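# Swing the folded wire-holder arm fully outward

## Task

On the harness board, one wire holder is mounted on a hinged arm currently folded inward over the board; rotate that arm outward until it reaches its stop. It must remain there by itself once the robot lets go; finish by releasing it and backing the hand away.

## Robot and tools

Robot: one six-joint arm carrying a five-finger right hand. There is only one arm, so every motion argument is a single row, not one list per arm.

Scene frame: origin on the table top directly under the arm base, +z up, +y to the left when facing along +x. Results print the hand point's position (m), orientation as quaternion wxyz, and linear (m/s) and angular (rad/s) velocities in this frame. The printed position can be somewhat off, especially when the arm reaches far. The base may be tilted.

Hand point: a spot fixed to the palm, 0.05 m in front of it, where index pad and thumb tip meet in a pinch. Its own axes: +z runs along the straightened fingers (fingertips extend 0.06 to 0.07 m past the point), +y points out of the palm, +x runs across the palm toward the little finger. Across the palm the hand extends 0.08 m on the little-finger side and 0.02 m (thumb turned in front) to 0.09 m on the thumb side. A rigid bracket on the little-finger side of the wrist sits 0.03 m beyond the point along +y and 0.11 m across; it can strike things.

Row format (14 numbers, each in -1..1): dx, dy, dz, rx, ry, rz, little, ring, middle, index, thumb_bend, thumb_turn, force_limit, speed. The first six are an offset, not a pose: a target relative to the hand point's measured pose when the action (or move) begins, expressed in the hand point's own axes. Scale: 1.0 equals 0.6 m for dx, dy, dz and 180 degrees for the rotation vector rx, ry, rz. Finger values: -1 straight/open, +1 curled shut; thumb_bend -1 straight, +1 bent; thumb_turn -1 beside the palm, +1 opposite the fingers. A pinch is roughly index 0.22, thumb_bend 0.75, thumb_turn 0.57. force_limit maps -1..1 to about 0..10 N at the fingertip (0..15 N for the two thumb motors) and only stops closing motion. speed maps -1..1 to near zero..full, where full covers a finger's travel in 0.6 s; for gentle grips use -0.9 or slower.

Tools:
- execute_actions(actions): a list of actions; each action is up to 15 rows, one per 1/30 s step, the last row repeating to fill 15 steps. All rows in an action are offsets from that action's starting pose, not from each other. The first action of a call starts from the pose last reported. An empty list just returns state and images.
- move(target, speed, stop_force, blocking): drives the hand point in a straight line toward one row's offset, measured from the pose in the latest result that had one. speed is m/s, 0.002 to 0.5 (default 0.25), turning capped at twice that in rad/s; paths last 0.5 to 10 s and are cut at 10 s. Hand numbers are sent at the start. It does not avoid obstacles and the arm may lag, wander or overshoot speed near full stretch. stop_force (9 to 40 N, only after 0.2 s of scene time) ends the path when the wrist sensor reads that much extra resistance along the direction of travel for two steps; the hand then backs to its pose two steps earlier. Use it only with slow, non-turning moves, and omit it when pulling away from something you push on. blocking=false returns after 0.5 s while motion continues (not allowed with stop_force); then use wait or stop before sending anything else.
- wait(seconds 0..10): let time run holding the last command.
- stop(): brake a running move.
- zoom_image(camera, region): camera is cam_high, cam_low or cam_wrist (each 504x504); region [x0, y0, x1, y1] in pixels, at most 504 by 504.
- show_instructions(): shows the reference image pages.
- finished_scene(scene): ends the current scene (give its number); irreversible.

Motion details: each step the command is clipped to within 100 mm and 16 degrees of the measured pose, and the arm tracks about 0.17 s late, so long motions need several actions. The "Hand target" line is where the controller is heading. Position wins over orientation if both cannot be met. The elbow cannot fully straighten.

Result lines: a move line reports the ending (done, off_target, moving, held, fault, or contact when stop_force fired) plus which limits acted (paced means clipped; held means a clearance check blocked steps, after which motion may jump fast) and distance to target. "pose unreachable" means the clearance check altered the command. hand_measured, hand_stopped_by (moving, target, force, stalled, fault) and hand_load_n list six values in the row's motor order; positive load means the finger is pushed open, and near-zero loads signal a lost grip. Wrist force and torque are in the hand's x y z axes, noisy (offset up to about 4 N, noise up to 2.4 N), saturating near 50 N, and may say no reading at first.

Fingers: a motor only moves when its target changes by 0.01 or more, then locks. To squeeze harder, raise force_limit and send a more-closed target; to loosen, send a target more open than measured.

Avoid: the arm is stiff, so commanding even slightly into a rigid part can trip a fault. A joint torque at its limit (138 N m for the three big joints, 25.7 N m for wrist joints) or any external force of 150 N halts the arm for 10 s. Motors holding loads heat; warnings start at 70 °C and brakes engage at 85 °C. Do not drop, slam or shove things hard. Make sure the swing arm stays fully out unaided, then open the hand and retreat.

Each tool is called after "Request:" in YAML: its name, and indented under it one key for each argument.

Reference images:

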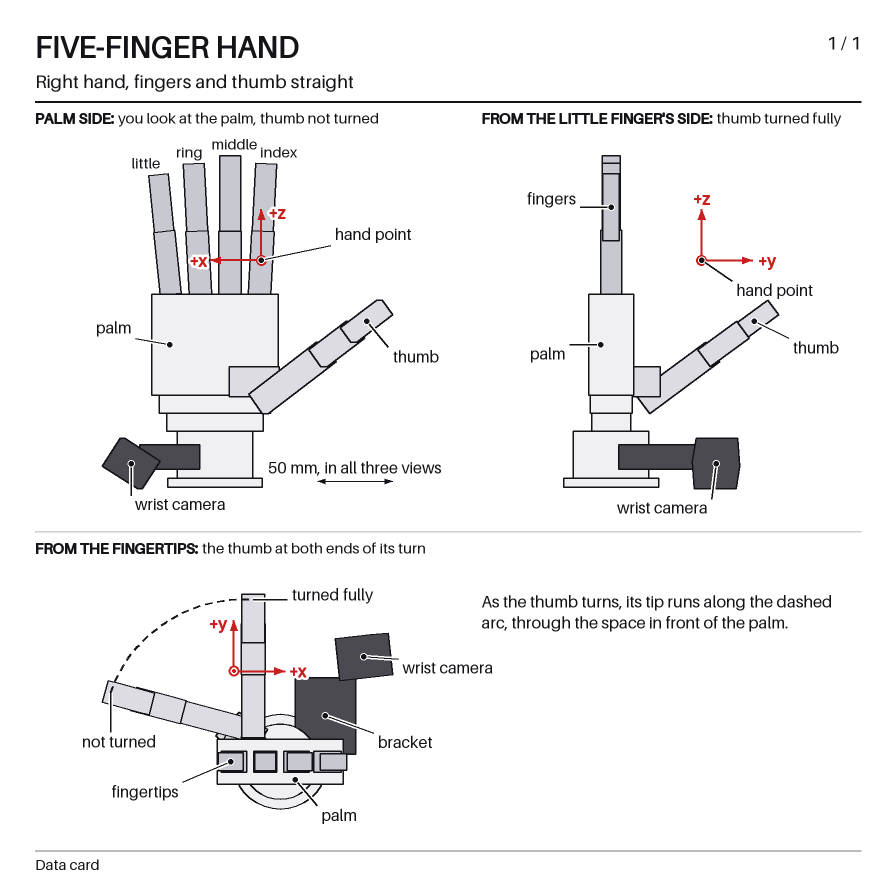

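## Session

I'll start by checking the current state of the scene.

Request:
execute_actions:
  actions: []

Scene clock: 0.00 s.
end_effector_position=(+0.7587, -0.2431, +0.1960) hand_measured=(-1.000, -1.000, -1.000, -1.000, -1.000, -1.000) hand_load_n=(+0.0, +0.0, +0.0, +0.0, +0.0, +0.0) hand_stopped_by=(target, target, target, target, target, target) hand_force_limit=0.00 hand_speed=-0.80 end_effector_quat_wxyz=(-0.382, +0.694, -0.352, +0.499) end_effector_velocity=(+0.000, -0.000, -0.000) end_effector_angular_velocity=(-0.001, +0.001, -0.001)
Joint positions: [-0.582 -1.278  1.413  0.08   1.081 -4.283]
Joint velocities: [ 0.     0.    -0.     0.     0.002 -0.   ]
Motor temperatures (°C, as the motors report them): [24 23 23 29 28 31]
Wrist force (N, on the end effector, along its own x y z axes, offset not removed): no reading
Wrist torque (N m, same axes, about the end effector's origin, offset not removed): no reading
Hand target: +0.759, -0.243, +0.196; -0.382, +0.694, -0.352, +0.499

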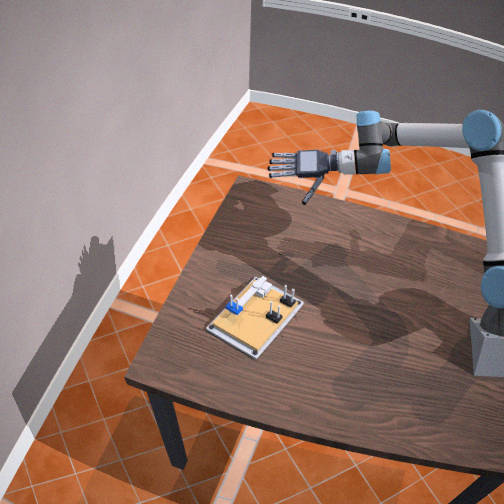

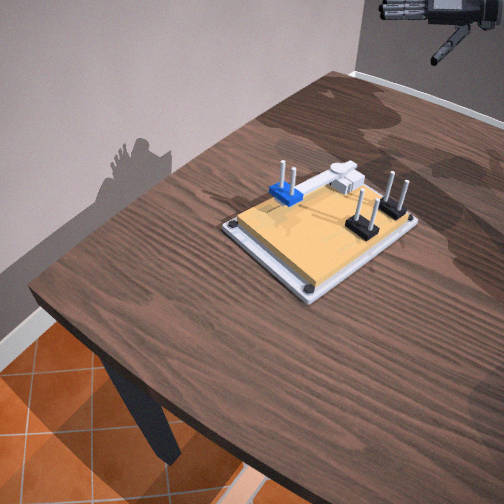

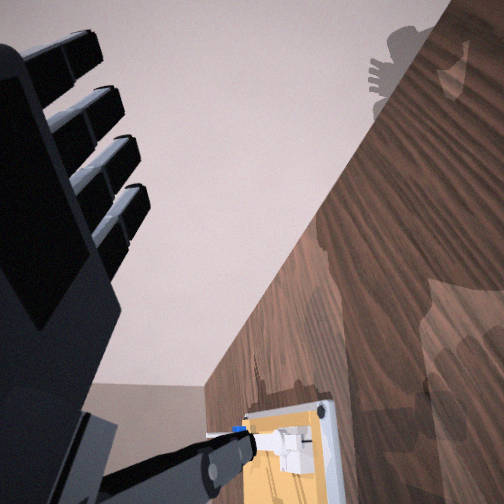

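Request:
zoom_image:
  camera: "cam_low"
  region: [200, 140, 440, 320]

Request:
zoom_image:
  camera: "cam_high"
  region: [190, 250, 330, 370]

Region (200, 140, 440, 320) of cam_low's 504x504 image, scaled by 2.100, with more detail than that image has; it fills the top 378 rows of this view, and the rest is white.

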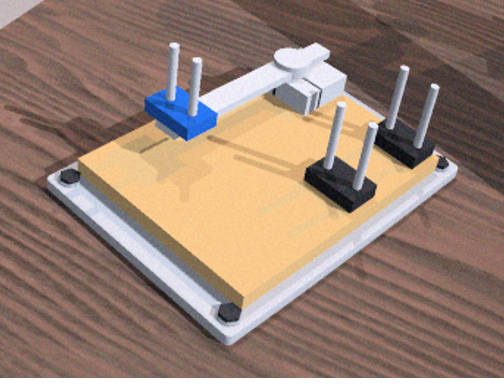

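Region (190, 250, 330, 370) of cam_high's 504x504 image, scaled by 3.600, with more detail than that image has; it fills the top 432 rows of this view, and the rest is white.

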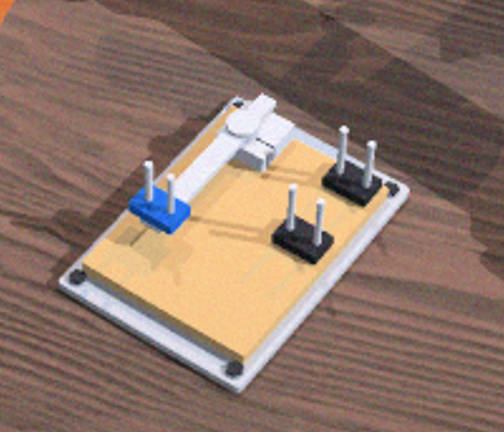

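Request:
zoom_image:
  camera: "cam_low"
  region: [255, 145, 385, 225]

Request:
zoom_image:
  camera: "cam_high"
  region: [215, 265, 295, 325]

Request:
zoom_image:
  camera: "cam_wrist"
  region: [190, 380, 370, 504]

Region (255, 145, 385, 225) of cam_low's 504x504 image, scaled by 3.877, with more detail than that image has; it fills the top 310 rows of this view, and the rest is white.

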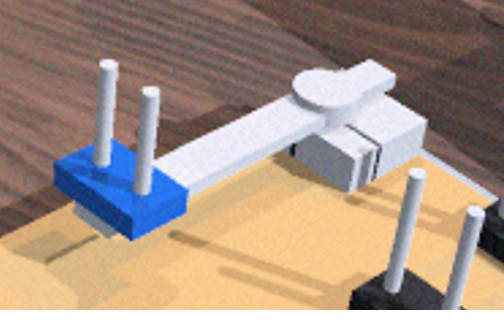

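Region (215, 265, 295, 325) of cam_high's 504x504 image, scaled by 6.300, with more detail than that image has; it fills the top 378 rows of this view, and the rest is white.

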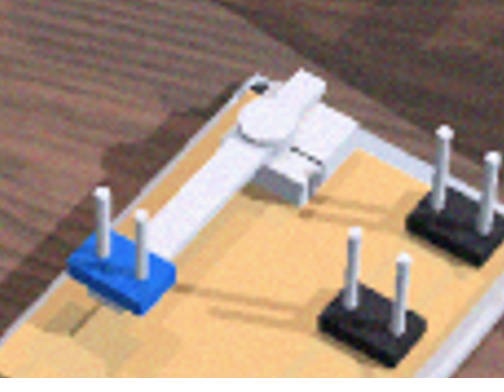

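Region (190, 380, 370, 504) of cam_wrist's 504x504 image, scaled by 2.800, with more detail than that image has; it fills the top 347 rows of this view, and the rest is white.

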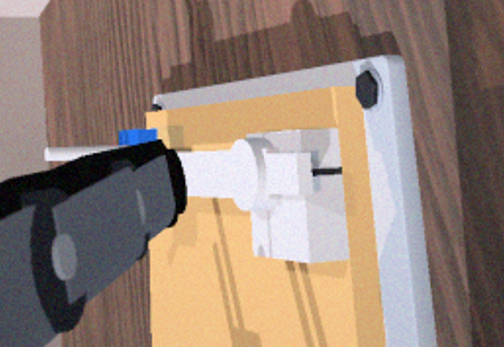

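Request:
move:
  target: [-0.3617, -0.1875, 0.0252, 0.0768, -0.1369, -0.3940, -1, -1, -1, -1, 0.8, 1, 0, 0.3]
  speed: 0.25

Scene clock: 15.80 s.
end_effector_position=(+0.7305, -0.0001, +0.2006) hand_measured=(-1.000, -1.000, -1.000, -1.000, +0.800, +1.000) hand_load_n=(+0.0, +0.0, +0.0, +0.0, +0.0, +0.0) hand_stopped_by=(target, target, target, target, target, target) hand_force_limit=0.00 hand_speed=0.30 end_effector_quat_wxyz=(-0.162, +0.804, +0.253, +0.513) end_effector_velocity=(-0.000, +0.003, -0.000) end_effector_angular_velocity=(-0.012, -0.001, +0.008)
Joint positions: [-0.208 -1.131  1.518  0.247  1.29  -5.555]
Joint velocities: [ 0.005  0.004 -0.002  0.004  0.007 -0.012]
Motor temperatures (°C, as the motors report them): [24 23 23 29 28 31]
Wrist force (N, on the end effector, along its own x y z axes, offset not removed): [-0.3 0.2 0.3]
Wrist torque (N m, same axes, about the end effector's origin, offset not removed): [-0.08 0.10 -0.20]
Hand target: +0.731, +0.000, +0.201; -0.162, +0.804, +0.253, +0.513
Off the commanded pose: 0.000 m, 0 deg.
move: done
camera_calibration (this result's frames):
cam_wrist: T_world_to_cam=[[0.535684, -0.838404, -0.100608, -0.367593], [-0.740461, -0.409117, -0.533236, 0.649484], [0.405906, 0.360142, -0.839963, 0.00479204], [0, 0, 0, 1]] pos_world=[0.675886, -0.0442017, 0.313371]

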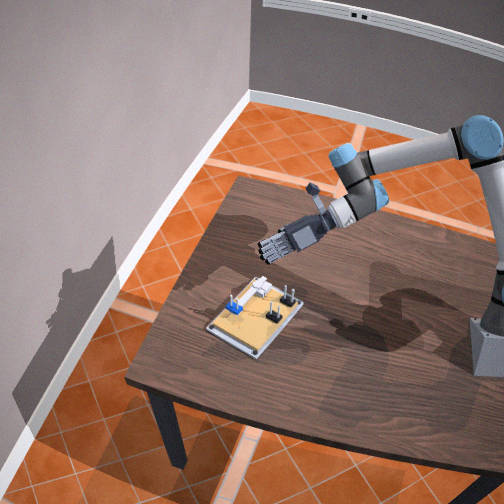

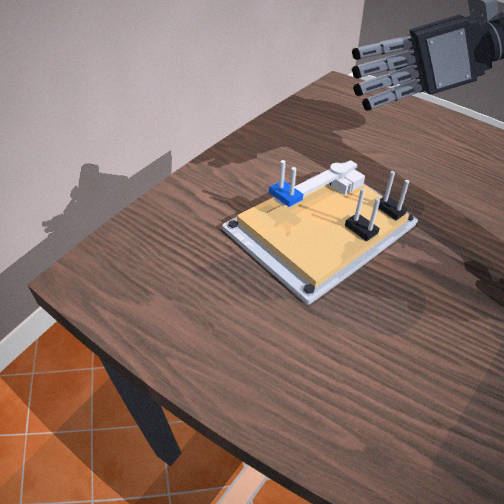

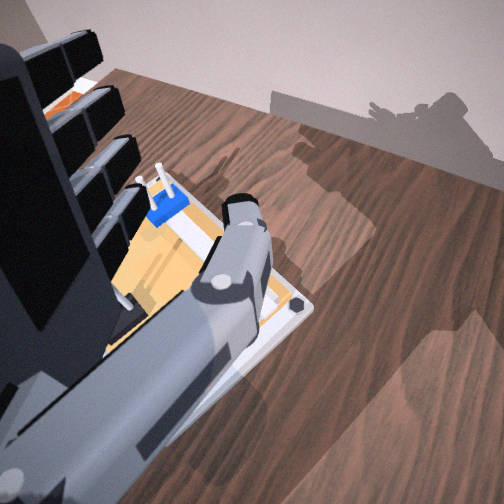

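Request:
execute_actions:
  actions:
    - [[0,0,0,0,0,0,-1,-1,-1,-1,-1,-1,0,1]]
    - [[0,0,0,0,0,0,-1,-1,-1,-1,-1,-1,0,1]]

Scene clock: 17.17 s.
end_effector_position=(+0.7306, -0.0001, +0.2006) hand_measured=(-1.000, -1.000, -1.000, -1.000, -1.000, -1.000) hand_load_n=(+0.0, +0.0, +0.0, +0.0, +0.0, +0.0) hand_stopped_by=(target, target, target, target, moving, target) hand_force_limit=0.00 hand_speed=1.00 end_effector_quat_wxyz=(-0.162, +0.804, +0.253, +0.513) end_effector_velocity=(+0.000, -0.000, -0.000) end_effector_angular_velocity=(-0.001, +0.001, -0.001)
Joint positions: [-0.208 -1.131  1.518  0.247  1.29  -5.555]
Joint velocities: [ 0.     0.    -0.    -0.     0.002 -0.   ]
Motor temperatures (°C, as the motors report them): [24 23 23 29 28 31]
Wrist force (N, on the end effector, along its own x y z axes, offset not removed): [1.1 -0.3 -0.6]
Wrist torque (N m, same axes, about the end effector's origin, offset not removed): [-0.02 -0.04 -0.07]
Hand target: +0.731, -0.000, +0.201; -0.162, +0.804, +0.253, +0.513
Off the commanded pose: 0.000 m, 0 deg.
camera_calibration (this result's frames):
cam_wrist: T_world_to_cam=[[0.53569, -0.838406, -0.100557, -0.367619], [-0.740438, -0.409137, -0.533252, 0.649496], [0.40594, 0.360114, -0.839958, 0.00477025], [0, 0, 0, 1]] pos_world=[0.675905, -0.0441989, 0.313385]

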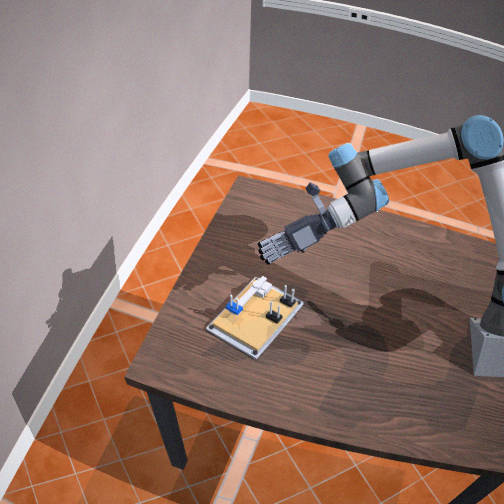

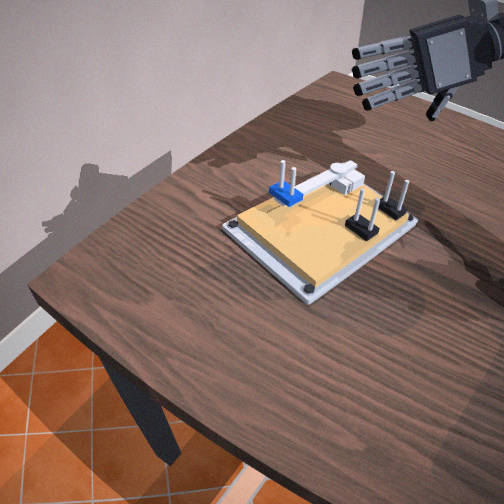

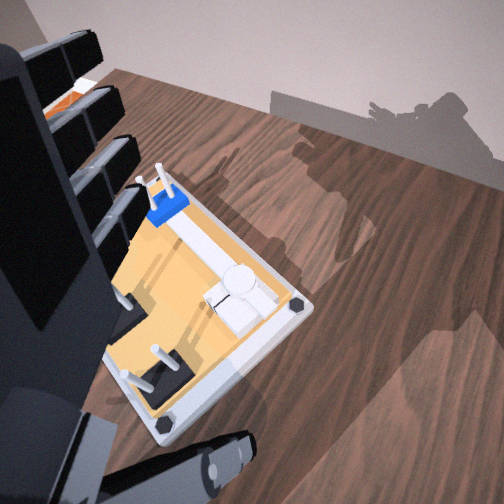

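Request:
zoom_image:
  camera: "cam_wrist"
  region: [180, 240, 320, 350]

Request:
zoom_image:
  camera: "cam_wrist"
  region: [100, 150, 330, 350]

Region (180, 240, 320, 350) of cam_wrist's 504x504 image, scaled by 3.600, with more detail than that image has; it fills the top 396 rows of this view, and the rest is white.

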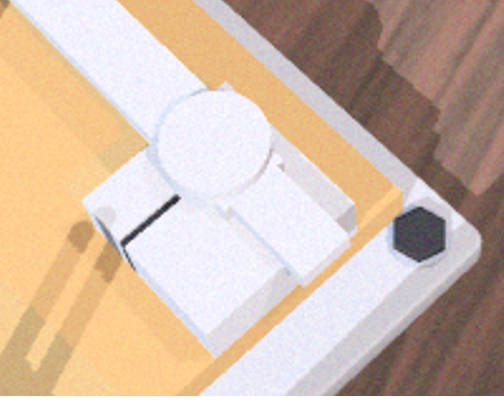

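Region (100, 150, 330, 350) of cam_wrist's 504x504 image, scaled by 2.191, with more detail than that image has; it fills the top 438 rows of this view, and the rest is white.

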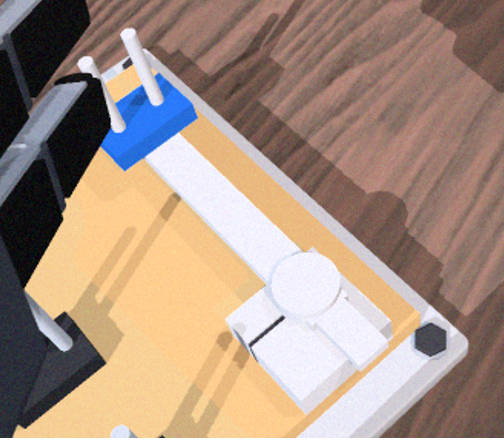

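Request:
move:
  target: [0.0325, -0.0993, 0.2180, 0.0755, 0, -0.0352, -1, -1, -1, -1, 0.8, 1, 0, 1]
  speed: 0.15

Scene clock: 24.40 s.
end_effector_position=(+0.8003, +0.1211, +0.1635) hand_measured=(-1.000, -1.000, -1.000, -1.000, +0.800, +1.000) hand_load_n=(+0.0, +0.0, +0.0, +0.0, +0.0, +0.0) hand_stopped_by=(target, target, target, target, target, target) hand_force_limit=0.00 hand_speed=1.00 end_effector_quat_wxyz=(-0.228, +0.764, +0.355, +0.488) end_effector_velocity=(+0.002, +0.002, -0.001) end_effector_angular_velocity=(-0.001, +0.001, +0.005)
Joint positions: [-0.128 -0.787  1.144  0.455  1.202 -5.672]
Joint velocities: [ 0.001  0.008 -0.013  0.009 -0.001 -0.002]
Motor temperatures (°C, as the motors report them): [24 23 23 29 28 31]
Wrist force (N, on the end effector, along its own x y z axes, offset not removed): [-0.4 1.1 0.0]
Wrist torque (N m, same axes, about the end effector's origin, offset not removed): [0.13 0.05 -0.19]
Hand target: +0.801, +0.121, +0.163; -0.228, +0.764, +0.355, +0.488
Off the commanded pose: 0.000 m, 0 deg.
move: done
camera_calibration (this result's frames):
cam_wrist: T_world_to_cam=[[0.734009, -0.671741, -0.0999738, -0.486073], [-0.6092, -0.58618, -0.534105, 0.647491], [0.300178, 0.452942, -0.839486, -0.0250296], [0, 0, 0, 1]] pos_world=[0.758746, 0.064368, 0.276221]

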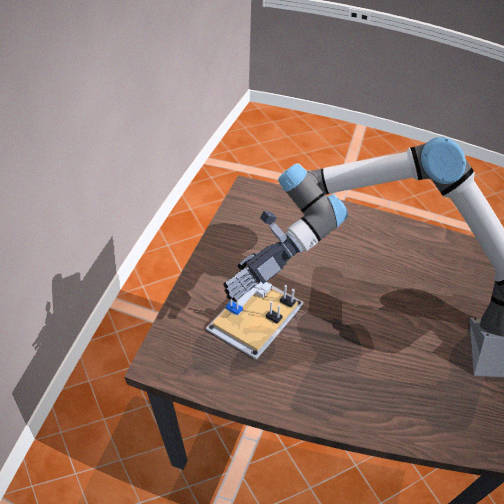

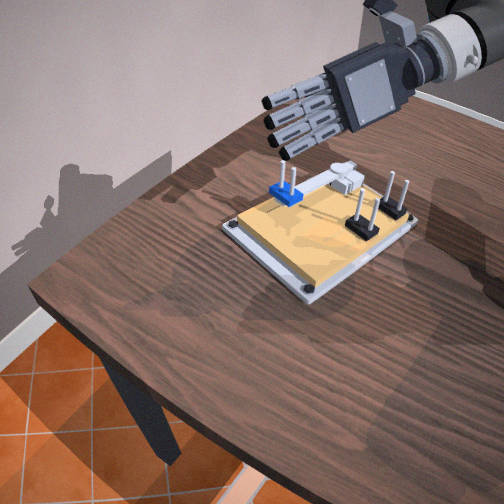

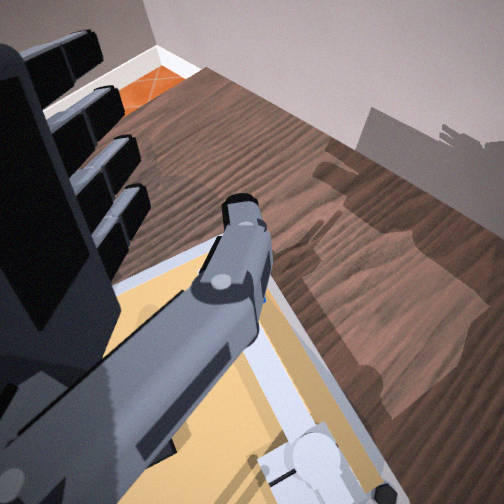

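Request:
move:
  target: [-0.0378, 0, 0.0176, 0, 0, 0, -1, -1, -1, -1, 0.8, 1, 0, 1]
  speed: 0.08

Scene clock: 26.27 s.
end_effector_position=(+0.8003, +0.1212, +0.1388) hand_measured=(-1.000, -1.000, -1.000, -1.000, +0.800, +1.000) hand_load_n=(+0.0, +0.0, +0.0, +0.0, +0.0, +0.0) hand_stopped_by=(target, target, target, target, target, target) hand_force_limit=0.00 hand_speed=1.00 end_effector_quat_wxyz=(-0.228, +0.764, +0.355, +0.488) end_effector_velocity=(+0.000, +0.000, -0.002) end_effector_angular_velocity=(+0.001, -0.001, +0.000)
Joint positions: [-0.151 -0.768  1.167  0.419  1.187 -5.69 ]
Joint velocities: [-0.002  0.002  0.002 -0.004 -0.003 -0.002]
Motor temperatures (°C, as the motors report them): [24 23 23 29 28 31]
Wrist force (N, on the end effector, along its own x y z axes, offset not removed): [0.5 -0.1 1.2]
Wrist torque (N m, same axes, about the end effector's origin, offset not removed): [-0.15 -0.05 -0.20]
Hand target: +0.800, +0.121, +0.138; -0.228, +0.764, +0.355, +0.488
Off the commanded pose: 0.000 m, 0 deg.
move: done
camera_calibration (this result's frames):
cam_wrist: T_world_to_cam=[[0.73401, -0.671735, -0.100008, -0.488486], [-0.609206, -0.586166, -0.534114, 0.634337], [0.300162, 0.45297, -0.839476, -0.0458019], [0, 0, 0, 1]] pos_world=[0.758744, 0.0644405, 0.251506]

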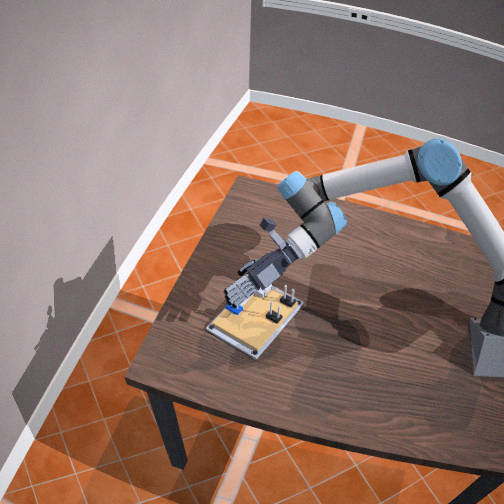

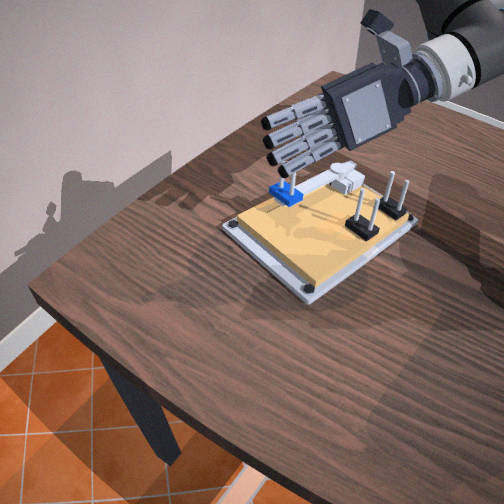

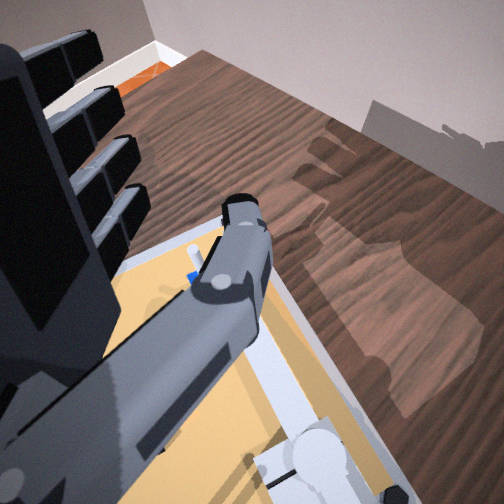

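Request:
move:
  target: [-0.0544, 0, 0.0254, 0, 0, 0, -1, -1, -1, -1, 0.8, 1, 0, 1]
  speed: 0.05
  stop_force: 10

Scene clock: 27.93 s.
end_effector_position=(+0.8003, +0.1213, +0.1030) hand_measured=(-1.000, -1.000, -1.000, -1.000, +0.800, +1.000) hand_load_n=(+0.0, +0.0, +0.0, +0.0, +0.0, +0.0) hand_stopped_by=(target, target, target, target, target, target) hand_force_limit=0.00 hand_speed=1.00 end_effector_quat_wxyz=(-0.228, +0.764, +0.355, +0.488) end_effector_velocity=(-0.000, +0.000, -0.002) end_effector_angular_velocity=(+0.000, +0.000, +0.000)
Joint positions: [-0.183 -0.736  1.193  0.371  1.165 -5.715]
Joint velocities: [-0.002  0.002  0.001 -0.003 -0.002 -0.002]
Motor temperatures (°C, as the motors report them): [24 23 23 29 28 31]
Wrist force (N, on the end effector, along its own x y z axes, offset not removed): [-0.1 -0.7 0.5]
Wrist torque (N m, same axes, about the end effector's origin, offset not removed): [-0.15 0.06 -0.15]
Hand target: +0.800, +0.121, +0.103; -0.228, +0.764, +0.355, +0.488
Off the commanded pose: 0.000 m, 0 deg.
move: done
camera_calibration (this result's frames):
cam_wrist: T_world_to_cam=[[0.734001, -0.671739, -0.100047, -0.491966], [-0.609217, -0.586129, -0.534142, 0.615354], [0.300164, 0.453011, -0.839454, -0.0758637], [0, 0, 0, 1]] pos_world=[0.758758, 0.0645714, 0.215783]

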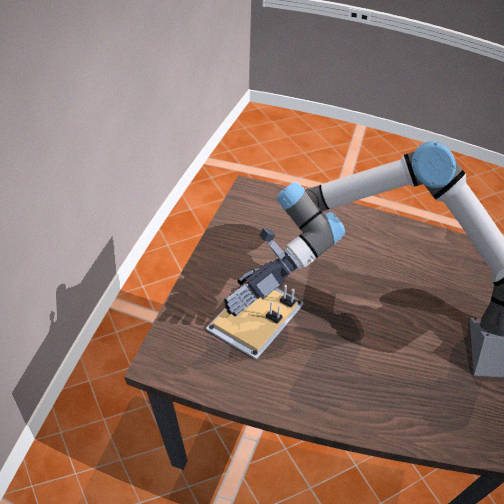

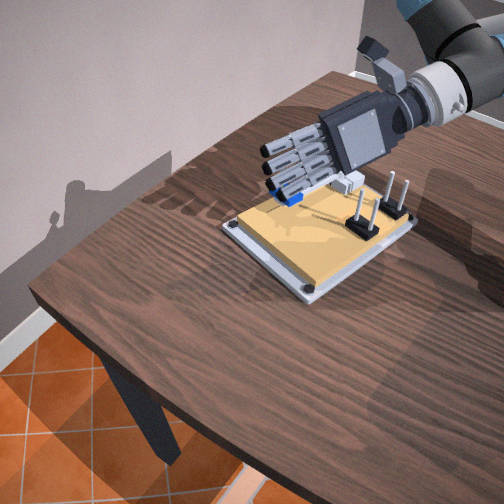

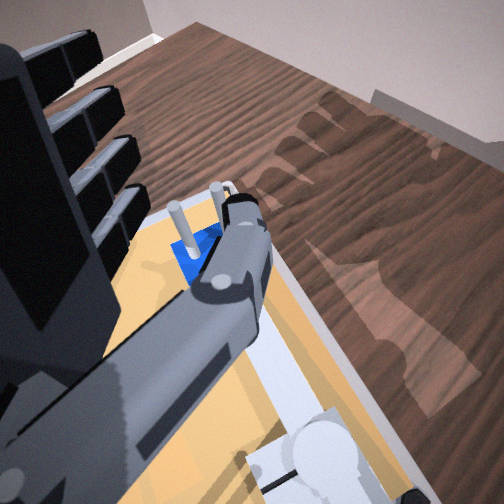

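Request:
zoom_image:
  camera: "cam_wrist"
  region: [60, 120, 280, 320]

Request:
zoom_image:
  camera: "cam_low"
  region: [240, 110, 430, 250]

Region (60, 120, 280, 320) of cam_wrist's 504x504 image, scaled by 2.291, with more detail than that image has; it fills the top 458 rows of this view, and the rest is white.

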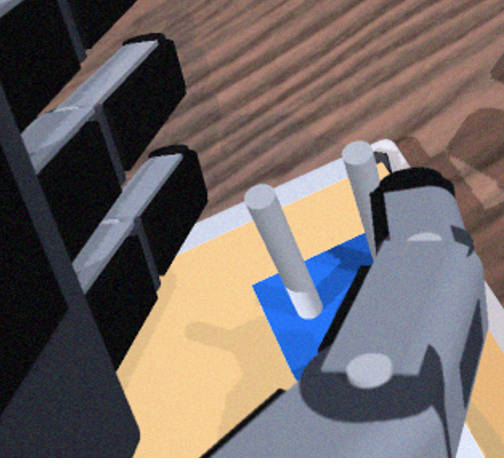

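Region (240, 110, 430, 250) of cam_low's 504x504 image, scaled by 2.653, with more detail than that image has; it fills the top 371 rows of this view, and the rest is white.

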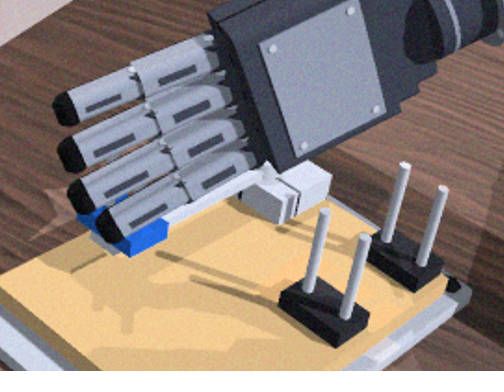

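Request:
move:
  target: [-0.0121, 0.0167, 0.0056, 0, 0, 0, -1, -1, -1, -1, 0.8, 1, 0, 1]
  speed: 0.03

Scene clock: 30.50 s.
end_effector_position=(+0.8077, +0.1151, +0.0952) hand_measured=(-1.000, -1.000, -1.000, -1.000, +0.800, +1.000) hand_load_n=(+0.0, +0.0, +0.0, +0.0, +0.0, +0.0) hand_stopped_by=(target, target, target, target, target, target) hand_force_limit=0.00 hand_speed=1.00 end_effector_quat_wxyz=(-0.228, +0.764, +0.355, +0.488) end_effector_velocity=(+0.002, -0.002, -0.002) end_effector_angular_velocity=(-0.000, -0.000, +0.000)
Joint positions: [-0.198 -0.718  1.166  0.384  1.155 -5.727]
Joint velocities: [-0.003  0.004 -0.007  0.004 -0.002 -0.003]
Motor temperatures (°C, as the motors report them): [24 23 23 29 28 31]
Wrist force (N, on the end effector, along its own x y z axes, offset not removed): [0.3 -2.9 0.1]
Wrist torque (N m, same axes, about the end effector's origin, offset not removed): [-0.44 0.06 -0.28]
Hand target: +0.808, +0.115, +0.095; -0.228, +0.764, +0.355, +0.488
Off the commanded pose: 0.000 m, 0 deg.
move: done
camera_calibration (this result's frames):
cam_wrist: T_world_to_cam=[[0.733973, -0.671769, -0.100046, -0.502384], [-0.609228, -0.586087, -0.534175, 0.612035], [0.300207, 0.453021, -0.839433, -0.0818312], [0, 0, 0, 1]] pos_world=[0.766171, 0.0582908, 0.20798]

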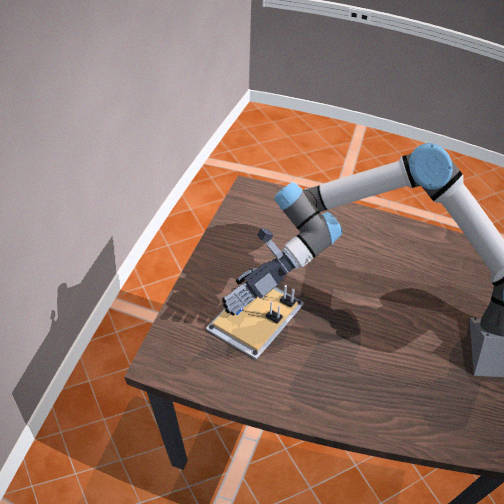

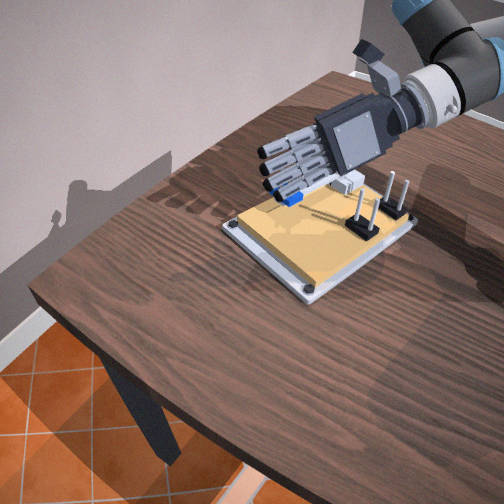

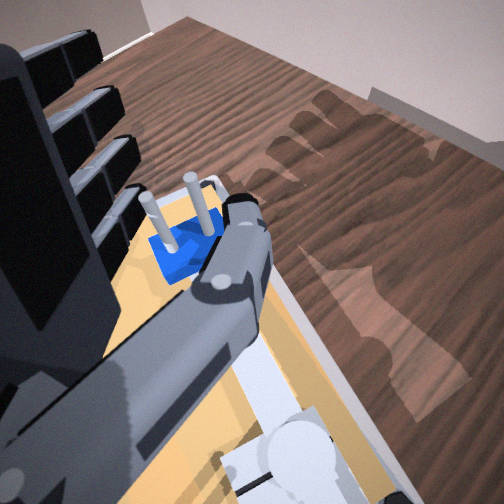

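Request:
move:
  target: [0.0083, 0.0460, 0.0177, 0, 0, 0, -1, -1, -1, -1, 0.8, 1, 0, 1]
  speed: 0.01
  stop_force: 10

Scene clock: 34.00 s.
end_effector_position=(+0.8361, +0.1063, +0.0952) hand_measured=(-1.000, -1.000, -1.000, -1.000, +0.800, +1.000) hand_load_n=(+0.0, +0.0, +0.0, +0.0, +0.0, +0.0) hand_stopped_by=(target, target, target, target, target, target) hand_force_limit=0.00 hand_speed=1.00 end_effector_quat_wxyz=(-0.228, +0.764, +0.355, +0.488) end_effector_velocity=(+0.002, -0.001, -0.000) end_effector_angular_velocity=(-0.000, +0.001, +0.000)
Joint positions: [-0.206 -0.659  1.034  0.46   1.149 -5.734]
Joint velocities: [-0.001  0.006 -0.013  0.008  0.    -0.001]
Motor temperatures (°C, as the motors report them): [24 23 23 29 28 31]
Wrist force (N, on the end effector, along its own x y z axes, offset not removed): [0.1 -2.1 0.0]
Wrist torque (N m, same axes, about the end effector's origin, offset not removed): [-0.09 0.00 -0.24]
Hand target: +0.836, +0.106, +0.095; -0.228, +0.764, +0.355, +0.488
Off the commanded pose: 0.000 m, 0 deg.
move: done
camera_calibration (this result's frames):
cam_wrist: T_world_to_cam=[[0.733945, -0.671804, -0.100024, -0.529044], [-0.609231, -0.586046, -0.534217, 0.624167], [0.30027, 0.453023, -0.839409, -0.0864178], [0, 0, 0, 1]] pos_world=[0.7945, 0.0495256, 0.207983]

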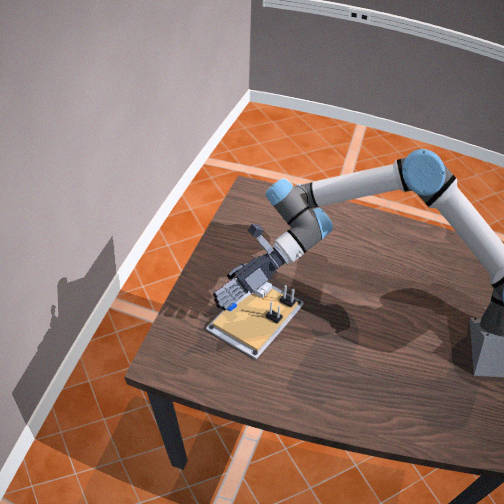

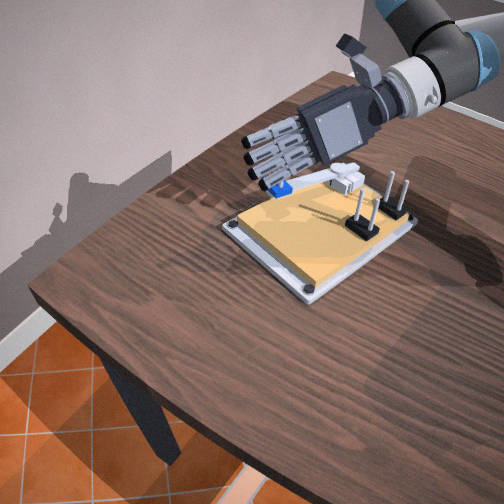

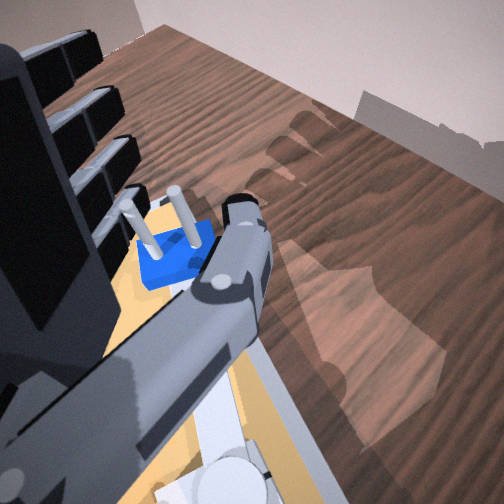

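Request:
zoom_image:
  camera: "cam_wrist"
  region: [60, 120, 280, 320]

Request:
zoom_image:
  camera: "cam_low"
  region: [230, 110, 420, 250]

Region (60, 120, 280, 320) of cam_wrist's 504x504 image, scaled by 2.291, with more detail than that image has; it fills the top 458 rows of this view, and the rest is white.

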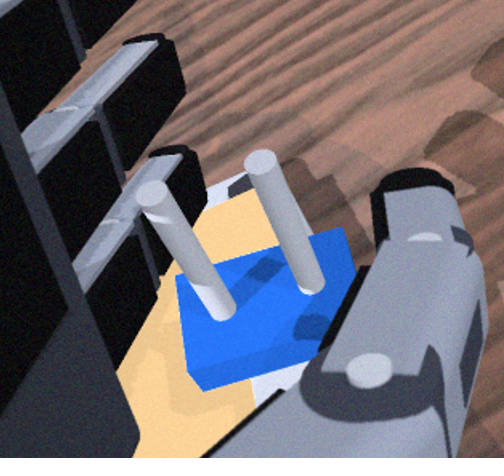

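Region (230, 110, 420, 250) of cam_low's 504x504 image, scaled by 2.653, with more detail than that image has; it fills the top 371 rows of this view, and the rest is white.

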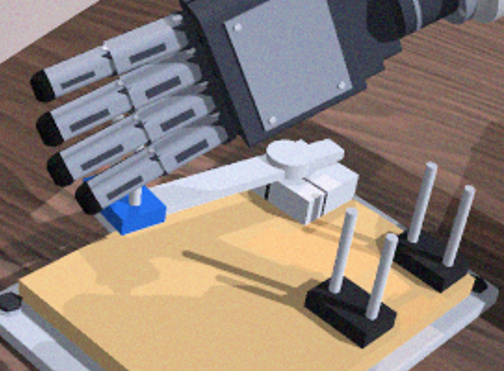

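Request:
move:
  target: [-0.0089, 0.0472, -0.0119, -0.0604, 0, 0.0282, -1, -1, -1, -1, 0.8, 1, 0, 1]
  speed: 0.04
  stop_force: 12

Scene clock: 38.67 s.
end_effector_position=(+0.8519, +0.0816, +0.0933) hand_measured=(-1.000, -1.000, -1.000, -1.000, +0.800, +1.000) hand_load_n=(+0.0, +0.0, +0.0, +0.0, +0.0, +0.0) hand_stopped_by=(target, target, target, target, target, target) hand_force_limit=0.00 hand_speed=1.00 end_effector_quat_wxyz=(-0.176, +0.797, +0.274, +0.508) end_effector_velocity=(+0.001, -0.002, +0.000) end_effector_angular_velocity=(+0.000, -0.001, -0.015)
Joint positions: [-0.187 -0.698  1.107  0.26   1.274 -5.575]
Joint velocities: [ 0.002 -0.002  0.004 -0.014  0.01   0.01 ]
Motor temperatures (°C, as the motors report them): [24 23 23 29 28 31]
Wrist force (N, on the end effector, along its own x y z axes, offset not removed): [0.7 -1.5 -1.1]
Wrist torque (N m, same axes, about the end effector's origin, offset not removed): [0.03 0.13 -0.15]
Hand target: +0.852, +0.081, +0.093; -0.176, +0.797, +0.273, +0.509
Off the commanded pose: 0.000 m, 0 deg.
move: done
camera_calibration (this result's frames):
cam_wrist: T_world_to_cam=[[0.579768, -0.808558, -0.100514, -0.414946], [-0.717342, -0.448035, -0.533559, 0.699109], [0.38638, 0.381443, -0.839769, -0.149103], [0, 0, 0, 1]] pos_world=[0.799683, 0.0345914, 0.206096]

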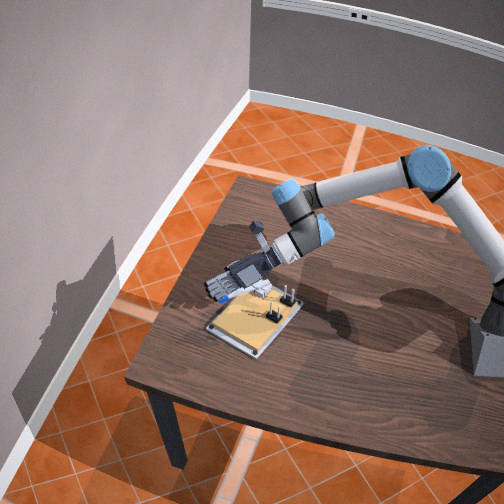

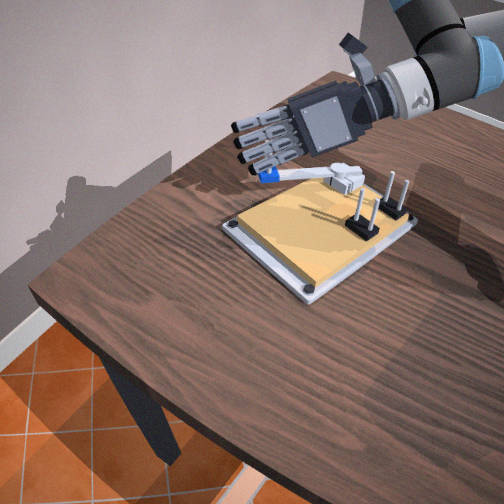

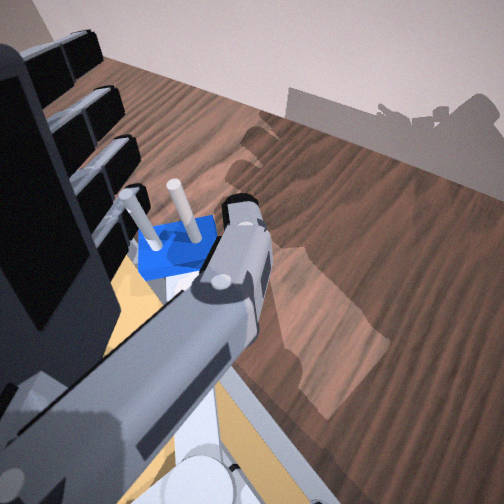

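Request:
move:
  target: [-0.0085, 0.0448, -0.0185, -0.0806, 0, 0.0376, -1, -1, -1, -1, 0.8, 1, 0, 1]
  speed: 0.05
  stop_force: 12

Scene clock: 42.10 s.
end_effector_position=(+0.8588, +0.0530, +0.0932) hand_measured=(-1.000, -1.000, -1.000, -1.000, +0.800, +1.000) hand_load_n=(+0.0, +0.0, +0.0, +0.0, +0.0, +0.0) hand_stopped_by=(target, target, target, target, target, target) hand_force_limit=0.00 hand_speed=1.00 end_effector_quat_wxyz=(-0.104, +0.828, +0.161, +0.527) end_effector_velocity=(+0.000, -0.001, +0.000) end_effector_angular_velocity=(-0.000, -0.000, -0.014)
Joint positions: [-0.146 -0.731  1.191  0.026  1.49  -5.4  ]
Joint velocities: [ 0.003 -0.     0.002 -0.01   0.012  0.008]
Motor temperatures (°C, as the motors report them): [24 23 23 29 28 31]
Wrist force (N, on the end effector, along its own x y z axes, offset not removed): [1.4 -2.0 -0.7]
Wrist torque (N m, same axes, about the end effector's origin, offset not removed): [-0.11 -0.17 -0.10]
Hand target: +0.859, +0.053, +0.093; -0.104, +0.828, +0.160, +0.528
Off the commanded pose: 0.000 m, 0 deg.
move: done
camera_calibration (this result's frames):
cam_wrist: T_world_to_cam=[[0.33595, -0.936472, -0.10079, -0.225808], [-0.81324, -0.234416, -0.532625, 0.762154], [0.475161, 0.260902, -0.840329, -0.210744], [0, 0, 0, 1]] pos_world=[0.795812, 0.0221819, 0.206089]

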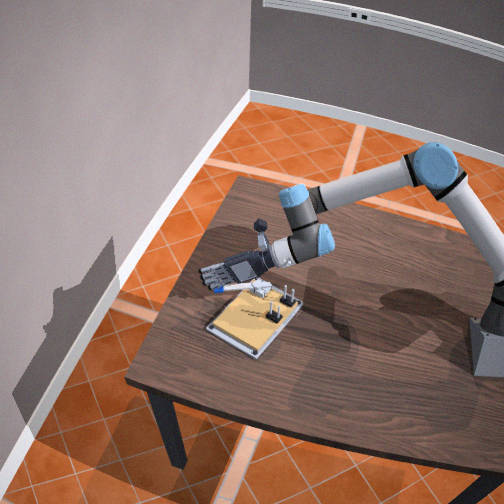

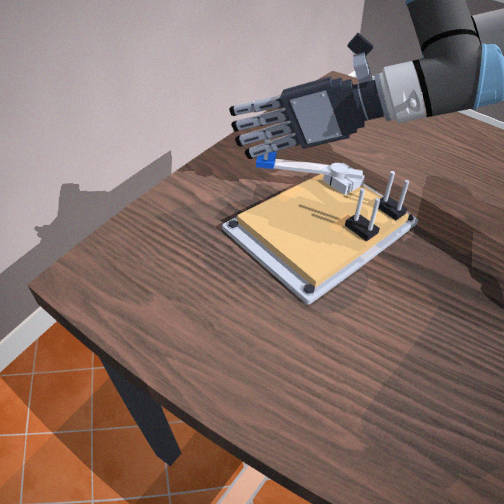

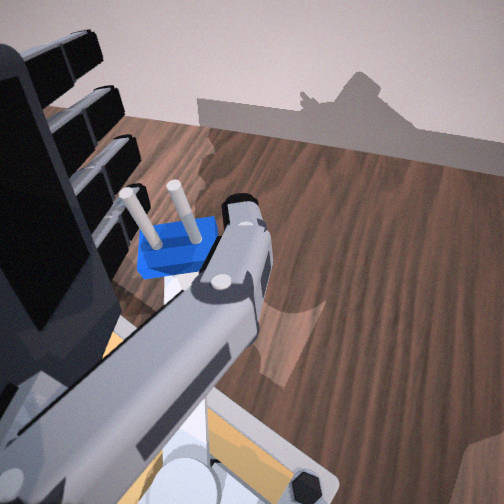

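Request:
move:
  target: [-0.0110, 0.0431, -0.0244, -0.0856, 0, 0.0399, -1, -1, -1, -1, 0.8, 1, 0, 1]
  speed: 0.05
  stop_force: 12

Scene clock: 45.77 s.
end_effector_position=(+0.8537, +0.0232, +0.0933) hand_measured=(-1.000, -1.000, -1.000, -1.000, +0.800, +1.000) hand_load_n=(+0.0, +0.0, +0.0, +0.0, +0.0, +0.0) hand_stopped_by=(target, target, target, target, target, target) hand_force_limit=0.00 hand_speed=1.00 end_effector_quat_wxyz=(-0.025, +0.843, +0.038, +0.537) end_effector_velocity=(-0.000, -0.001, +0.000) end_effector_angular_velocity=(+0.000, -0.000, -0.013)
Joint positions: [-0.098 -0.736  1.237 -0.169  1.752 -5.263]
Joint velocities: [ 0.002  0.001  0.    -0.008  0.012  0.005]
Motor temperatures (°C, as the motors report them): [24 23 23 29 28 31]
Wrist force (N, on the end effector, along its own x y z axes, offset not removed): [0.9 -2.3 -0.4]
Wrist torque (N m, same axes, about the end effector's origin, offset not removed): [-0.10 -0.06 -0.16]
Hand target: +0.854, +0.023, +0.093; -0.025, +0.843, +0.037, +0.537
Off the commanded pose: 0.000 m, 0 deg.
move: done
camera_calibration (this result's frames):
cam_wrist: T_world_to_cam=[[0.0492105, -0.993704, -0.100654, -0.00591245], [-0.846879, 0.0119126, -0.531653, 0.773924], [0.529504, 0.111405, -0.84096, -0.243336], [0, 0, 0, 1]] pos_world=[0.784558, 0.0120141, 0.206228]

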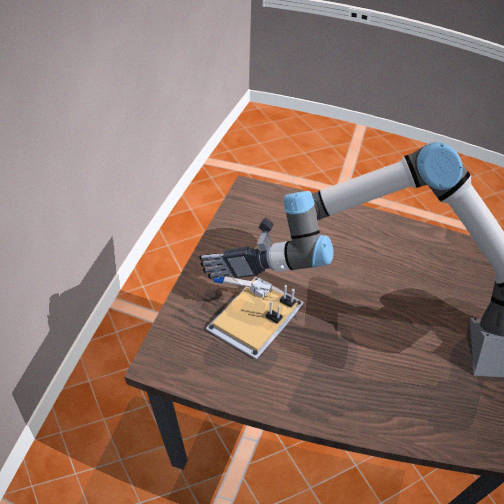

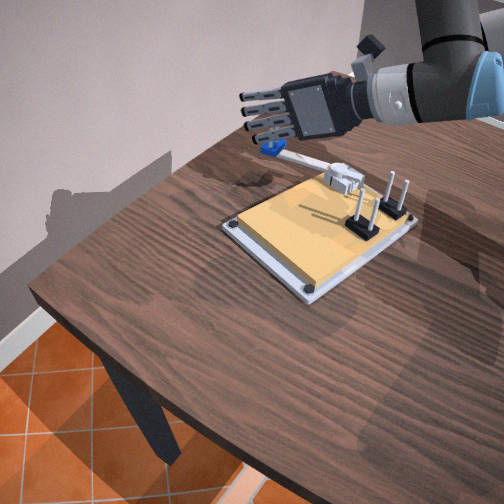

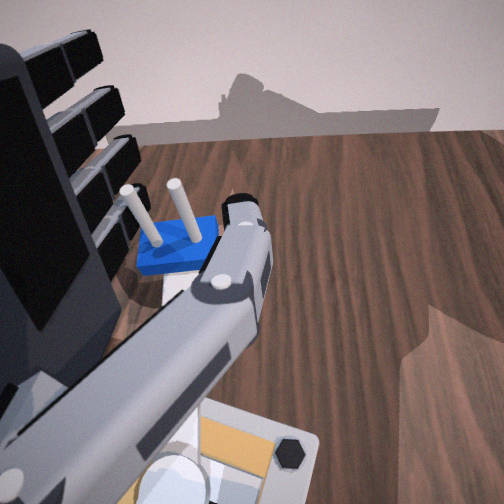

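Request:
move:
  target: [-0.0017, 0.0465, -0.0037, 0, 0, 0, -1, -1, -1, -1, 0.8, 1, 0, 1]
  speed: 0.02
  stop_force: 10

Scene clock: 47.93 s.
end_effector_position=(+0.8537, -0.0044, +0.0932) hand_measured=(-1.000, -1.000, -1.000, -1.000, +0.800, +1.000) hand_load_n=(+0.0, +0.0, +0.0, +0.0, +0.0, +0.0) hand_stopped_by=(target, target, target, target, target, target) hand_force_limit=0.00 hand_speed=1.00 end_effector_quat_wxyz=(-0.025, +0.843, +0.038, +0.537) end_effector_velocity=(+0.000, -0.003, +0.000) end_effector_angular_velocity=(+0.000, -0.001, +0.001)
Joint positions: [-0.135 -0.768  1.254 -0.157  1.717 -5.276]
Joint velocities: [-0.004 -0.003  0.002  0.002 -0.005 -0.001]
Motor temperatures (°C, as the motors report them): [24 23 23 29 28 31]
Wrist force (N, on the end effector, along its own x y z axes, offset not removed): [1.3 -1.8 0.6]
Wrist torque (N m, same axes, about the end effector's origin, offset not removed): [-0.14 -0.07 -0.19]
Hand target: +0.854, -0.005, +0.093; -0.025, +0.843, +0.038, +0.537
Off the commanded pose: 0.000 m, 0 deg.
move: done
camera_calibration (this result's frames):
cam_wrist: T_world_to_cam=[[0.0491691, -0.9937, -0.100714, -0.0333467], [-0.846884, 0.0119787, -0.531643, 0.774257], [0.5295, 0.111433, -0.840959, -0.24035], [0, 0, 0, 1]] pos_world=[0.78461, -0.0156282, 0.206146]

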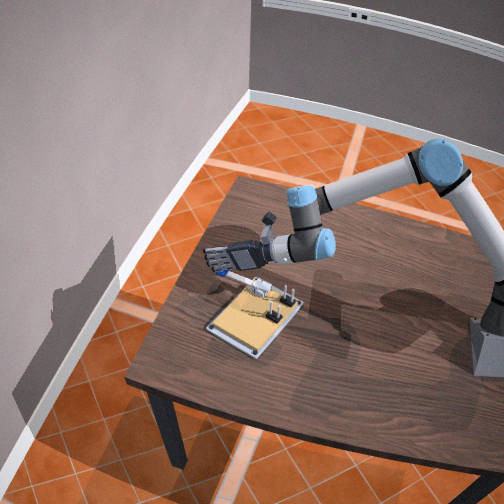

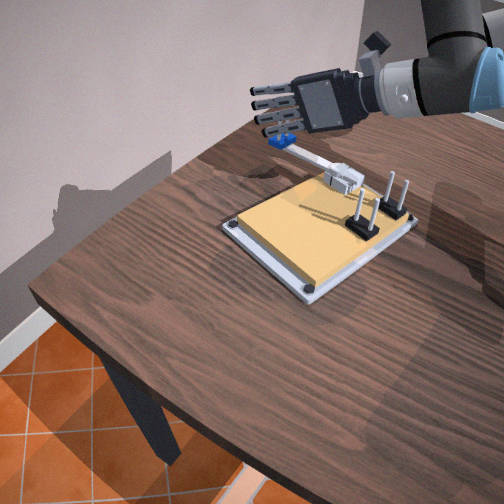

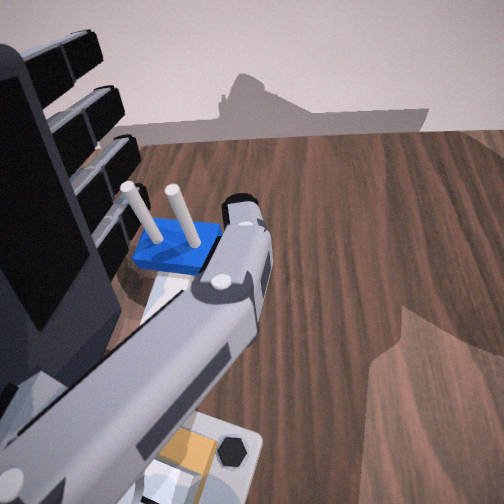

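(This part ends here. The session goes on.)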